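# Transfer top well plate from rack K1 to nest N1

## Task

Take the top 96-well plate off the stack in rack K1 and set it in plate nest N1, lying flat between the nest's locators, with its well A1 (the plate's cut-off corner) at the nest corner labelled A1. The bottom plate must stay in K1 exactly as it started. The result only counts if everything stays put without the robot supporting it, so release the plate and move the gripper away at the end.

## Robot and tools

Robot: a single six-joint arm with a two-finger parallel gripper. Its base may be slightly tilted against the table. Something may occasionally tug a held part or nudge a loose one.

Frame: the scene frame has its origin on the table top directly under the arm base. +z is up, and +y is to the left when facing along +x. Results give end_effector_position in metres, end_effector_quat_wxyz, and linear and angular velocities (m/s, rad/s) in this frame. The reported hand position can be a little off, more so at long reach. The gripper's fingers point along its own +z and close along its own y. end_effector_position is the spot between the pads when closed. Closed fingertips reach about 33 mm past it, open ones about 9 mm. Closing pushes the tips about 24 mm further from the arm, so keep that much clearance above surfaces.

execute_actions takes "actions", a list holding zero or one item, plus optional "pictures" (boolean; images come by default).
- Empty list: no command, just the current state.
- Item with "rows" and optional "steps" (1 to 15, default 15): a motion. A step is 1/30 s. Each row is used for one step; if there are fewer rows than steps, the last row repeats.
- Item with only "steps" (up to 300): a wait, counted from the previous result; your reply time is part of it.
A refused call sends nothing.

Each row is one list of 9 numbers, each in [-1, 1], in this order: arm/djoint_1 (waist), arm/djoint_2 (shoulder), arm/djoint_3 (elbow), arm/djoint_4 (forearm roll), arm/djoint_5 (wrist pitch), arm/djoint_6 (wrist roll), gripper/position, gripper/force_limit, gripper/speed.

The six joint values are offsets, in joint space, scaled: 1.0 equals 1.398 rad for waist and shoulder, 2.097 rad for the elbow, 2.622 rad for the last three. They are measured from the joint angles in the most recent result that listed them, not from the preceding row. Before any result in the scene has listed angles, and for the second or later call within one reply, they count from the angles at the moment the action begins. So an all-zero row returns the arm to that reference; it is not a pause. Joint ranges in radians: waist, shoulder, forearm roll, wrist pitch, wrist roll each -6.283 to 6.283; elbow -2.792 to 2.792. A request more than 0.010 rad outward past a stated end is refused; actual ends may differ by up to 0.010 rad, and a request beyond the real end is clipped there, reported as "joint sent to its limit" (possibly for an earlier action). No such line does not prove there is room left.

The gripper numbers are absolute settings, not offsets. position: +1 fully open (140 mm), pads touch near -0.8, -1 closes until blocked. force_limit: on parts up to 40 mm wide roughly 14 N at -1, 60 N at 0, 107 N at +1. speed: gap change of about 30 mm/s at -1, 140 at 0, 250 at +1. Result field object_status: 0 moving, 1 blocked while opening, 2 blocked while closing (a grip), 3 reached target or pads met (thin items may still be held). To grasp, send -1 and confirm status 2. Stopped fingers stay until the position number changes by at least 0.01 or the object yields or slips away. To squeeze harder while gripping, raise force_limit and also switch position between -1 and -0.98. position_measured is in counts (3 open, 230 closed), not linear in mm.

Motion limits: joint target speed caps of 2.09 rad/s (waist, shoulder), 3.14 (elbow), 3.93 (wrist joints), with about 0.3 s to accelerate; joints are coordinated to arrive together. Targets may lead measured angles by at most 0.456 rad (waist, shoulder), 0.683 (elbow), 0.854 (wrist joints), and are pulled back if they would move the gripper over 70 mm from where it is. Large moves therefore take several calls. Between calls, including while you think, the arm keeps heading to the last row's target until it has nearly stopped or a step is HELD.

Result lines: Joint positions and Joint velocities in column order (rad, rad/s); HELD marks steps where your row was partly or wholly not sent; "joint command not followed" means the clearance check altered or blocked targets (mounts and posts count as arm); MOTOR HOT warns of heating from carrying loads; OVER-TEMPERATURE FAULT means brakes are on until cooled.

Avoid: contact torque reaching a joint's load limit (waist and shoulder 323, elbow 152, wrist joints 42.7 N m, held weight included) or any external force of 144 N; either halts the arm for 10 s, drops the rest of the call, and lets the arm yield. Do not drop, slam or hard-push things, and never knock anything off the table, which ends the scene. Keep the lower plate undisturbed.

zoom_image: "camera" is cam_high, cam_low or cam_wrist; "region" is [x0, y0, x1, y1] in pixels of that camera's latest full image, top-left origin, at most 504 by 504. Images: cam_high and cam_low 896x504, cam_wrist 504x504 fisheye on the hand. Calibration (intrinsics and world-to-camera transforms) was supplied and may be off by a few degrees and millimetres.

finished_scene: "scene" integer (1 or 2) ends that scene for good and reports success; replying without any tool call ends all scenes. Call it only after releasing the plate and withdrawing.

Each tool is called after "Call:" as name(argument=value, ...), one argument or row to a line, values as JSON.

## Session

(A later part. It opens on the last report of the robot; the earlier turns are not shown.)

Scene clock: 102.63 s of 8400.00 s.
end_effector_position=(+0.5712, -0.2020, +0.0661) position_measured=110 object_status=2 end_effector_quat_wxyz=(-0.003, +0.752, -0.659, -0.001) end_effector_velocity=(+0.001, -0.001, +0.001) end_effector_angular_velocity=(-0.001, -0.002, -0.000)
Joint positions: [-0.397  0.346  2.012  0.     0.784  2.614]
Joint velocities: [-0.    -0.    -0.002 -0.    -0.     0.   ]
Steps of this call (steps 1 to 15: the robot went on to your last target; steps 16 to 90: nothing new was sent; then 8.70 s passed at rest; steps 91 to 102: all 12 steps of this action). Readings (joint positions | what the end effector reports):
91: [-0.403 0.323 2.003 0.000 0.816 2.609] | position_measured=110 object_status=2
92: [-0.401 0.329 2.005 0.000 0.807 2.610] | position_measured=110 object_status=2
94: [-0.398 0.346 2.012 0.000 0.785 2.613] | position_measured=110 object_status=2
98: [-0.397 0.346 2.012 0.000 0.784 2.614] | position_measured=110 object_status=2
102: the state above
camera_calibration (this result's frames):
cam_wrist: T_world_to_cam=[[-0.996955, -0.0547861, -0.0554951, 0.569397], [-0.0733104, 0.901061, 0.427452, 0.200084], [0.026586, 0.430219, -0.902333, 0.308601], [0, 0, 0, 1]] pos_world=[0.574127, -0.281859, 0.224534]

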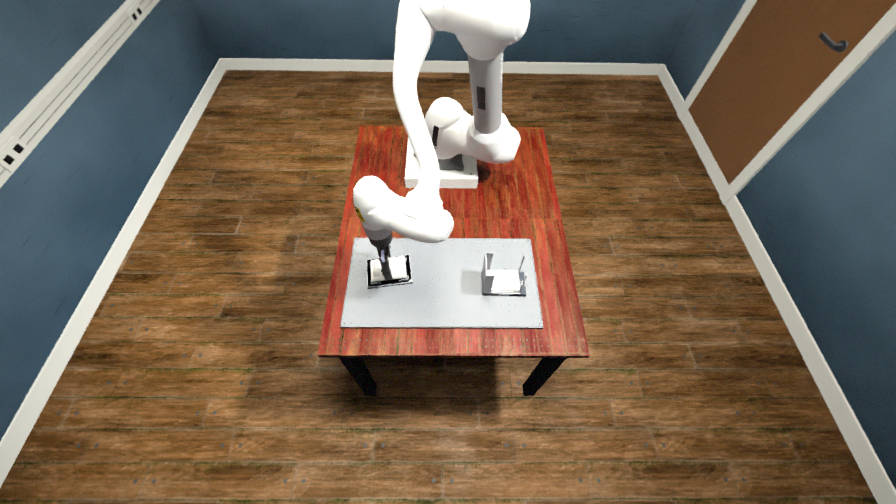

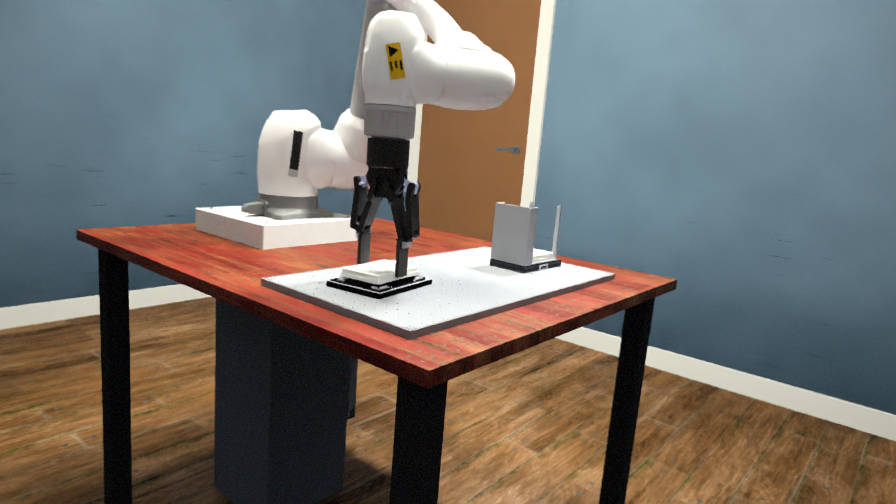

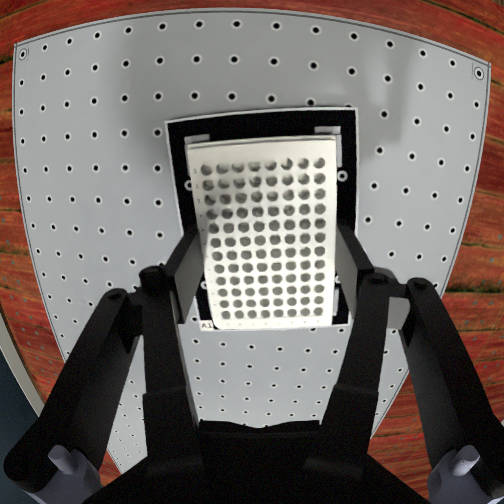

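Call:
execute_actions(
  actions=[
    {"rows":[[-0.0007,-0.0009,0.0009,0,-0.0002,-0.0046,-1,0,-0.7],[-0.0007,-0.0009,0.0009,0,-0.0002,-0.0046,-1,0,-0.7],[-0.0007,-0.0009,0.0009,0,-0.0002,-0.0046,-1,0,-0.7],[-0.0007,0.0027,0.002,0,-0.0031,-0.0046,-1,0,-0.7]],"steps":12},
  ],
)

Call:
zoom_image(
  camera="cam_wrist",
  region=[172, 122, 232, 182],
)

Call:
zoom_image(
  camera="cam_wrist",
  region=[297, 117, 357, 177],
)

Call:
zoom_image(
  camera="cam_wrist",
  region=[190, 280, 350, 340],
)

Call:
zoom_image(
  camera="cam_low",
  region=[322, 245, 437, 300],
)

Scene clock: 115.47 s of 8400.00 s.
end_effector_position=(+0.5702, -0.2022, +0.0622) position_measured=110 object_status=2 end_effector_quat_wxyz=(-0.003, +0.755, -0.655, -0.001) end_effector_velocity=(+0.000, -0.000, -0.000) end_effector_angular_velocity=(-0.001, -0.001, +0.002)
Joint positions: [-0.398  0.35   2.016 -0.     0.776  2.602]
Joint velocities: [ 0.     0.    -0.    -0.    -0.001 -0.002]
Steps of this call (steps 1 to 15: the robot went on to your last target; steps 16 to 90: nothing new was sent; then 9.43 s passed at rest; steps 91 to 102: all 12 steps of this action). Readings (joint positions | what the end effector reports):
91: [-0.397 0.346 2.012 -0.000 0.784 2.613] | position_measured=110 object_status=2
92: [-0.398 0.345 2.012 -0.000 0.784 2.607] | position_measured=110 object_status=2
94: [-0.398 0.345 2.013 -0.000 0.783 2.602] | position_measured=110 object_status=2
98: [-0.398 0.350 2.016 -0.000 0.776 2.602] | position_measured=110 object_status=2
102: the state above
camera_calibration (this result's frames):
cam_wrist: T_world_to_cam=[[-0.996267, -0.0658686, -0.0557909, 0.56558], [-0.0834488, 0.900257, 0.427286, 0.207483], [0.0220815, 0.430346, -0.902394, 0.307822], [0, 0, 0, 1]] pos_world=[0.573986, -0.282004, 0.220676]

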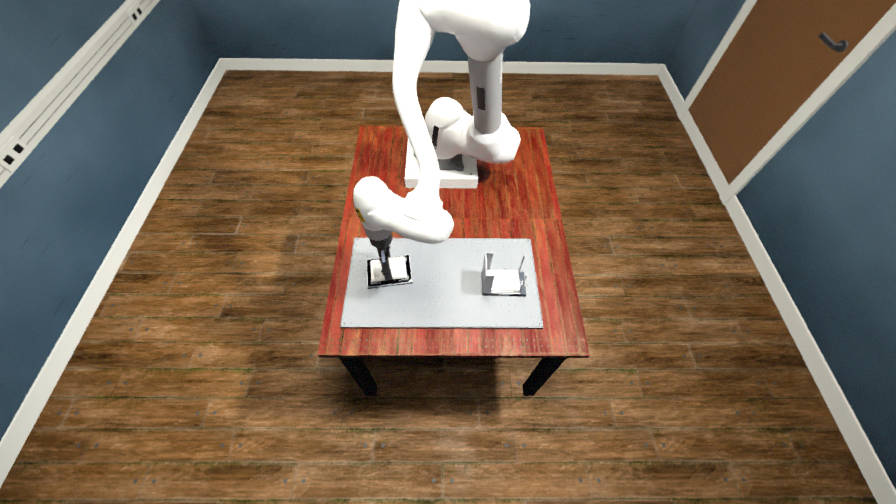

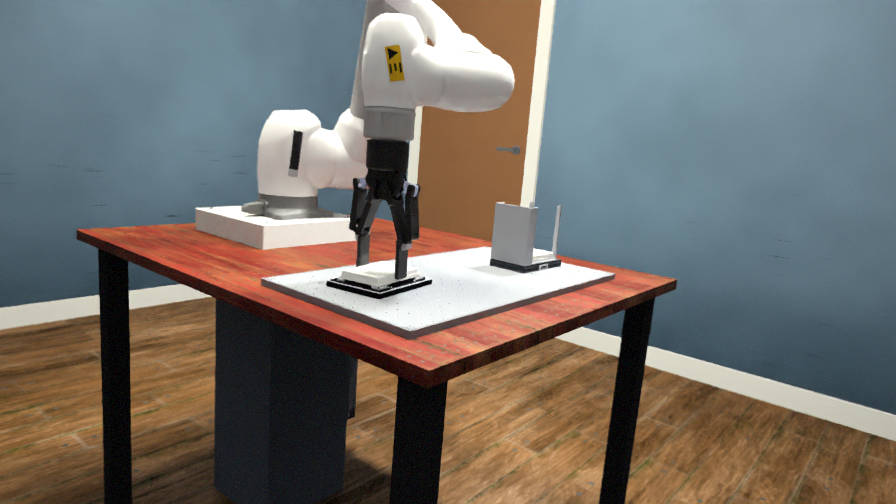

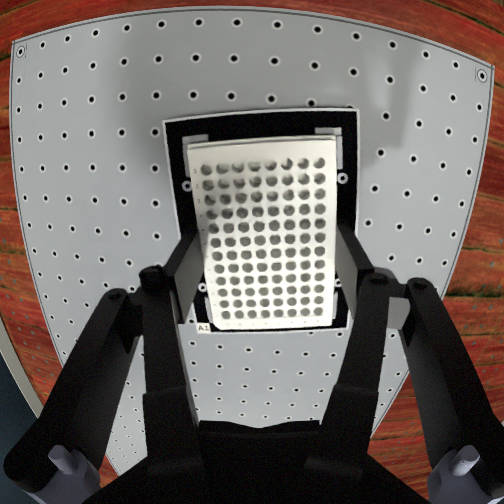

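Region (172, 122, 232, 182) of cam_wrist's 504x504 image, scaled by 8.400, with more detail than that image has.

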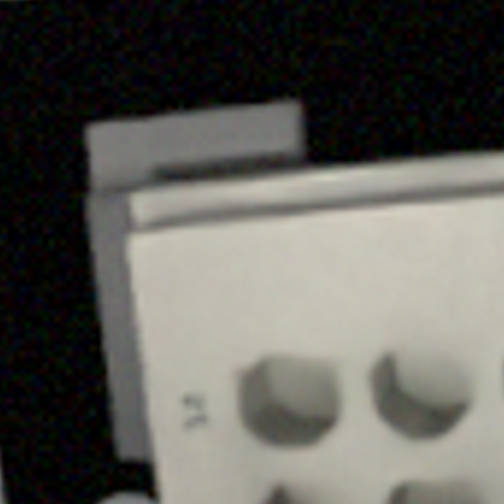

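Region (297, 117, 357, 177) of cam_wrist's 504x504 image, scaled by 8.400, with more detail than that image has.

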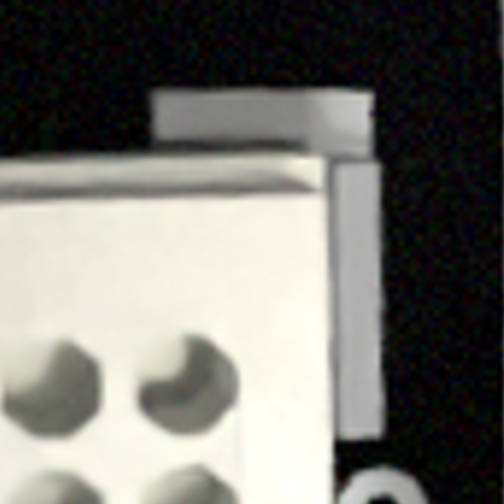

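Region (190, 280, 350, 340) of cam_wrist's 504x504 image, scaled by 3.150, with more detail than that image has; it fills the top 189 rows of this view, and the rest is white.

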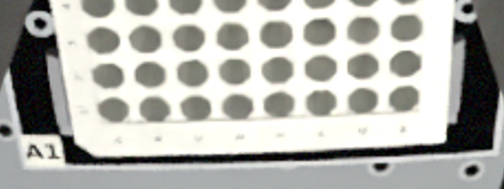

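Region (322, 245, 437, 300) of cam_low's 896x504 image, scaled by 4.383, with more detail than that image has; it fills the top 241 rows of this view, and the rest is white.

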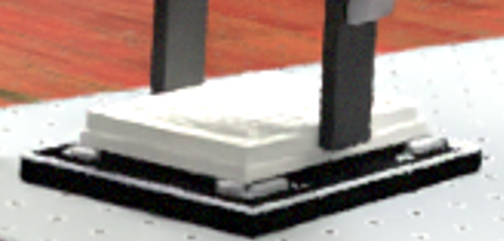

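Call:
execute_actions(
  actions=[
    {"rows":[[0,0.0009,0.0003,0,-0.0007,0,-1,0,-0.7],[0,0.0018,0.0006,0,-0.0014,0,-1,0,-0.7],[0,0.0027,0.0009,0,-0.0021,0,-1,0,-0.7],[0,0.0036,0.0012,0,-0.0028,0,-1,0,-0.7],[0,0.0042,0.0014,0,-0.0033,0,-1,0,-0.7],[0,0.0049,0.0016,0,-0.0039,0,-1,0,-0.7]],"steps":12},
  ],
)

Call:
zoom_image(
  camera="cam_low",
  region=[322, 245, 437, 300],
)

Call:
zoom_image(
  camera="cam_wrist",
  region=[190, 280, 350, 340],
)

Call:
zoom_image(
  camera="cam_wrist",
  region=[172, 122, 232, 182],
)

Scene clock: 123.93 s of 8400.00 s.
end_effector_position=(+0.5703, -0.2021, +0.0569) position_measured=110 object_status=2 end_effector_quat_wxyz=(-0.003, +0.755, -0.655, -0.001) end_effector_velocity=(-0.002, +0.001, -0.002) end_effector_angular_velocity=(+0.000, +0.003, +0.001)
Joint positions: [-0.398  0.357  2.019  0.     0.766  2.602]
Joint velocities: [ 0.     0.001  0.003 -0.001 -0.001  0.   ]
Steps of this call (steps 1 to 15: the robot went on to your last target; steps 16 to 90: nothing new was sent; then 5.07 s passed at rest; steps 91 to 102: all 12 steps of this action). Readings (joint positions | what the end effector reports):
91: [-0.398 0.350 2.016 0.000 0.775 2.602] | position_measured=110 object_status=2
92: [-0.398 0.351 2.016 0.000 0.774 2.602] | position_measured=110 object_status=2
94: [-0.398 0.354 2.018 0.000 0.770 2.602] | position_measured=110 object_status=2
98: [-0.398 0.356 2.019 0.000 0.766 2.602] | position_measured=110 object_status=2
102: the state above
camera_calibration (this result's frames):
cam_wrist: T_world_to_cam=[[-0.996256, -0.0657815, -0.0560919, 0.565357], [-0.0834985, 0.90028, 0.427229, 0.209741], [0.0223947, 0.430313, -0.902402, 0.302871], [0, 0, 0, 1]] pos_world=[0.573971, -0.281965, 0.215416]

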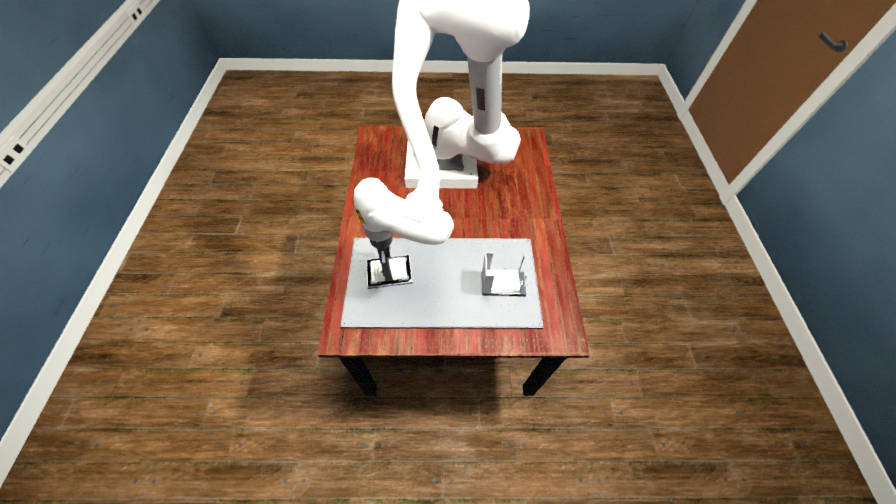

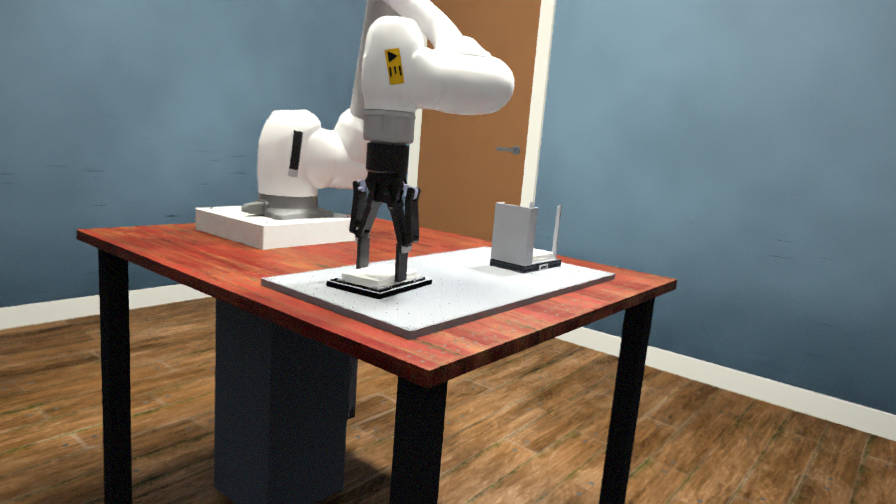

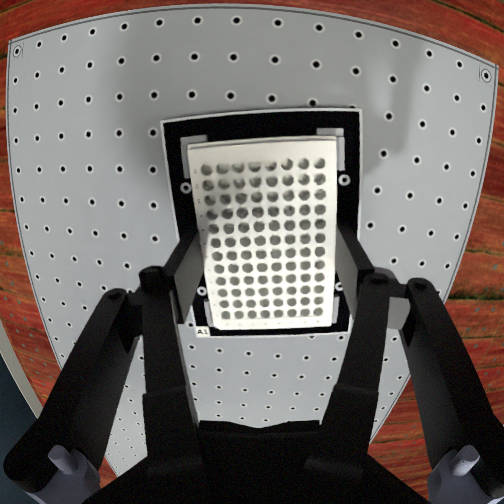

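Region (322, 245, 437, 300) of cam_low's 896x504 image, scaled by 4.383, with more detail than that image has; it fills the top 241 rows of this view, and the rest is white.

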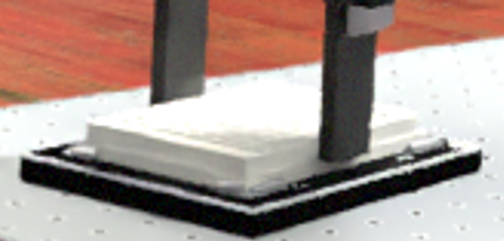

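Region (190, 280, 350, 340) of cam_wrist's 504x504 image, scaled by 3.150, with more detail than that image has; it fills the top 189 rows of this view, and the rest is white.

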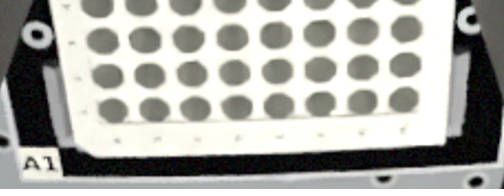

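Region (172, 122, 232, 182) of cam_wrist's 504x504 image, scaled by 8.400, with more detail than that image has.

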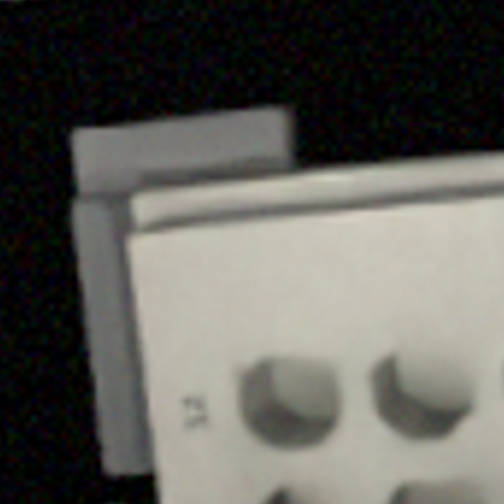

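It's essentially seated. Release and retreat.

Call:
execute_actions(
  actions=[
    {"rows":[[0,0,0,0,0,0,0.55,0,-0.5]],"steps":13},
  ],
  pictures=false,
)

Call:
execute_actions(
  actions=[
    {"rows":[[0,-0.08,-0.03,0,0.0667,0,0.55,0,-0.5]],"steps":15},
  ],
)

Call:
zoom_image(
  camera="cam_low",
  region=[322, 245, 437, 300],
)

Call:
zoom_image(
  camera="cam_wrist",
  region=[170, 100, 360, 300],
)

Scene clock: 130.27 s of 8400.00 s.
end_effector_position=(+0.5702, -0.2021, +0.0569) position_measured=59 object_status=0 end_effector_quat_wxyz=(-0.003, +0.755, -0.655, -0.001) end_effector_velocity=(+0.001, +0.001, +0.001) end_effector_angular_velocity=(-0.000, -0.001, +0.002)
Joint positions: [-0.398  0.357  2.019  0.     0.766  2.602]
Joint velocities: [ 0.002 -0.    -0.001  0.     0.001 -0.   ]
Steps of this call (steps 1 to 15: the robot went on to your last target; steps 16 to 90: nothing new was sent; then 2.90 s passed at rest; steps 91 to 103: all 13 steps of this action). Readings (joint positions | what the end effector reports):
91: [-0.398 0.357 2.019 -0.000 0.766 2.602] | position_measured=110 object_status=0
92: [-0.398 0.357 2.019 -0.000 0.766 2.602] | position_measured=110 object_status=0
94: [-0.398 0.357 2.020 -0.000 0.766 2.602] | position_measured=97 object_status=0
98: [-0.398 0.357 2.020 0.000 0.766 2.602] | position_measured=79 object_status=0
103: the state above

Scene clock: 130.77 s of 8400.00 s.
end_effector_position=(+0.5682, -0.2018, +0.1509) position_measured=59 object_status=3 end_effector_quat_wxyz=(-0.003, +0.755, -0.655, -0.001) end_effector_velocity=(+0.001, -0.001, +0.001) end_effector_angular_velocity=(-0.001, -0.001, -0.001)
Joint positions: [-0.398  0.245  1.956  0.     0.94   2.602]
Joint velocities: [-0.001  0.    -0.002 -0.     0.     0.001]
Steps of this call (steps 1 to 15: all 15 steps of this action). Readings (joint positions | what the end effector reports):
1: [-0.398 0.356 2.019 0.000 0.766 2.602] | position_measured=59 object_status=0
2: [-0.398 0.350 2.016 0.000 0.776 2.602] | position_measured=59 object_status=0
4: [-0.398 0.315 1.996 0.000 0.832 2.602] | position_measured=59 object_status=0
8: [-0.398 0.246 1.957 0.000 0.937 2.602] | position_measured=59 object_status=3
15: the state above
camera_calibration (this result's frames):
cam_wrist: T_world_to_cam=[[-0.996263, -0.0658062, -0.055941, 0.568583], [-0.0834578, 0.900243, 0.427313, 0.169124], [0.0222406, 0.430385, -0.902371, 0.387627], [0, 0, 0, 1]] pos_world=[0.571952, -0.281666, 0.309322]

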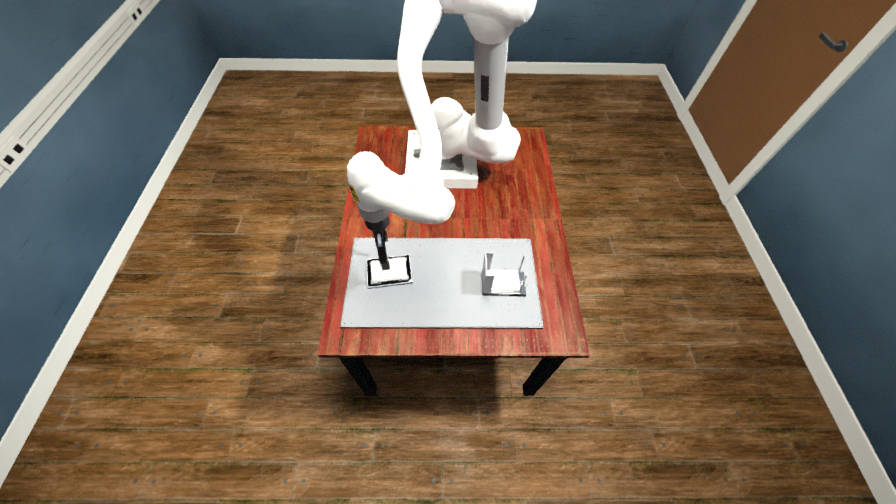

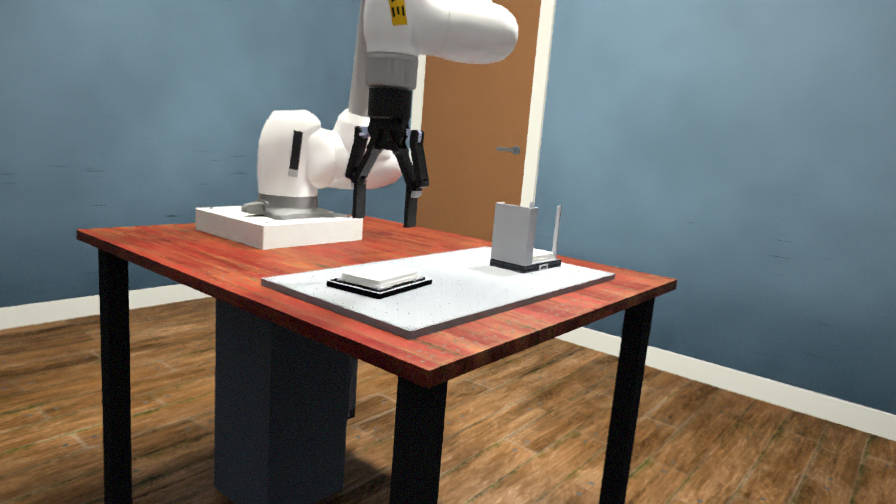

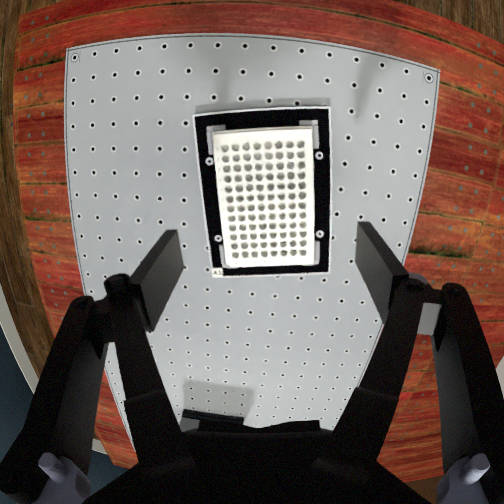

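Region (322, 245, 437, 300) of cam_low's 896x504 image, scaled by 4.383, with more detail than that image has; it fills the top 241 rows of this view, and the rest is white.

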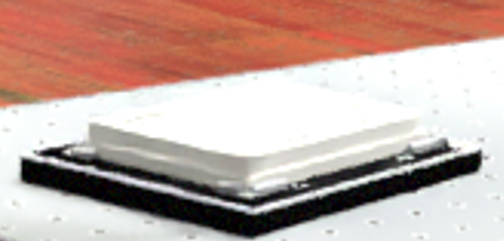

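Region (170, 100, 360, 300) of cam_wrist's 504x504 image, scaled by 2.520, with more detail than that image has; it fills the left 479 columns of this view, and the rest is white.

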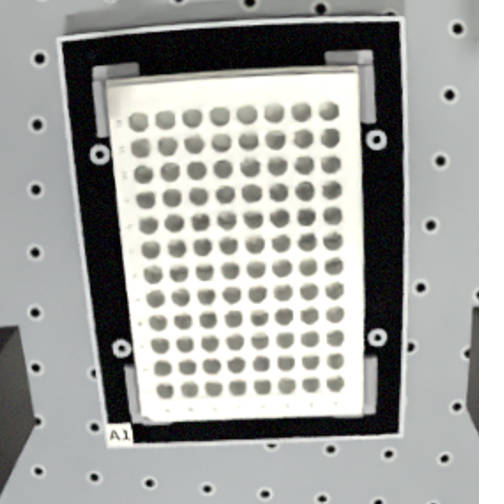

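Call:
finished_scene(
  scene=2,
)

The scene is finished: the task was done.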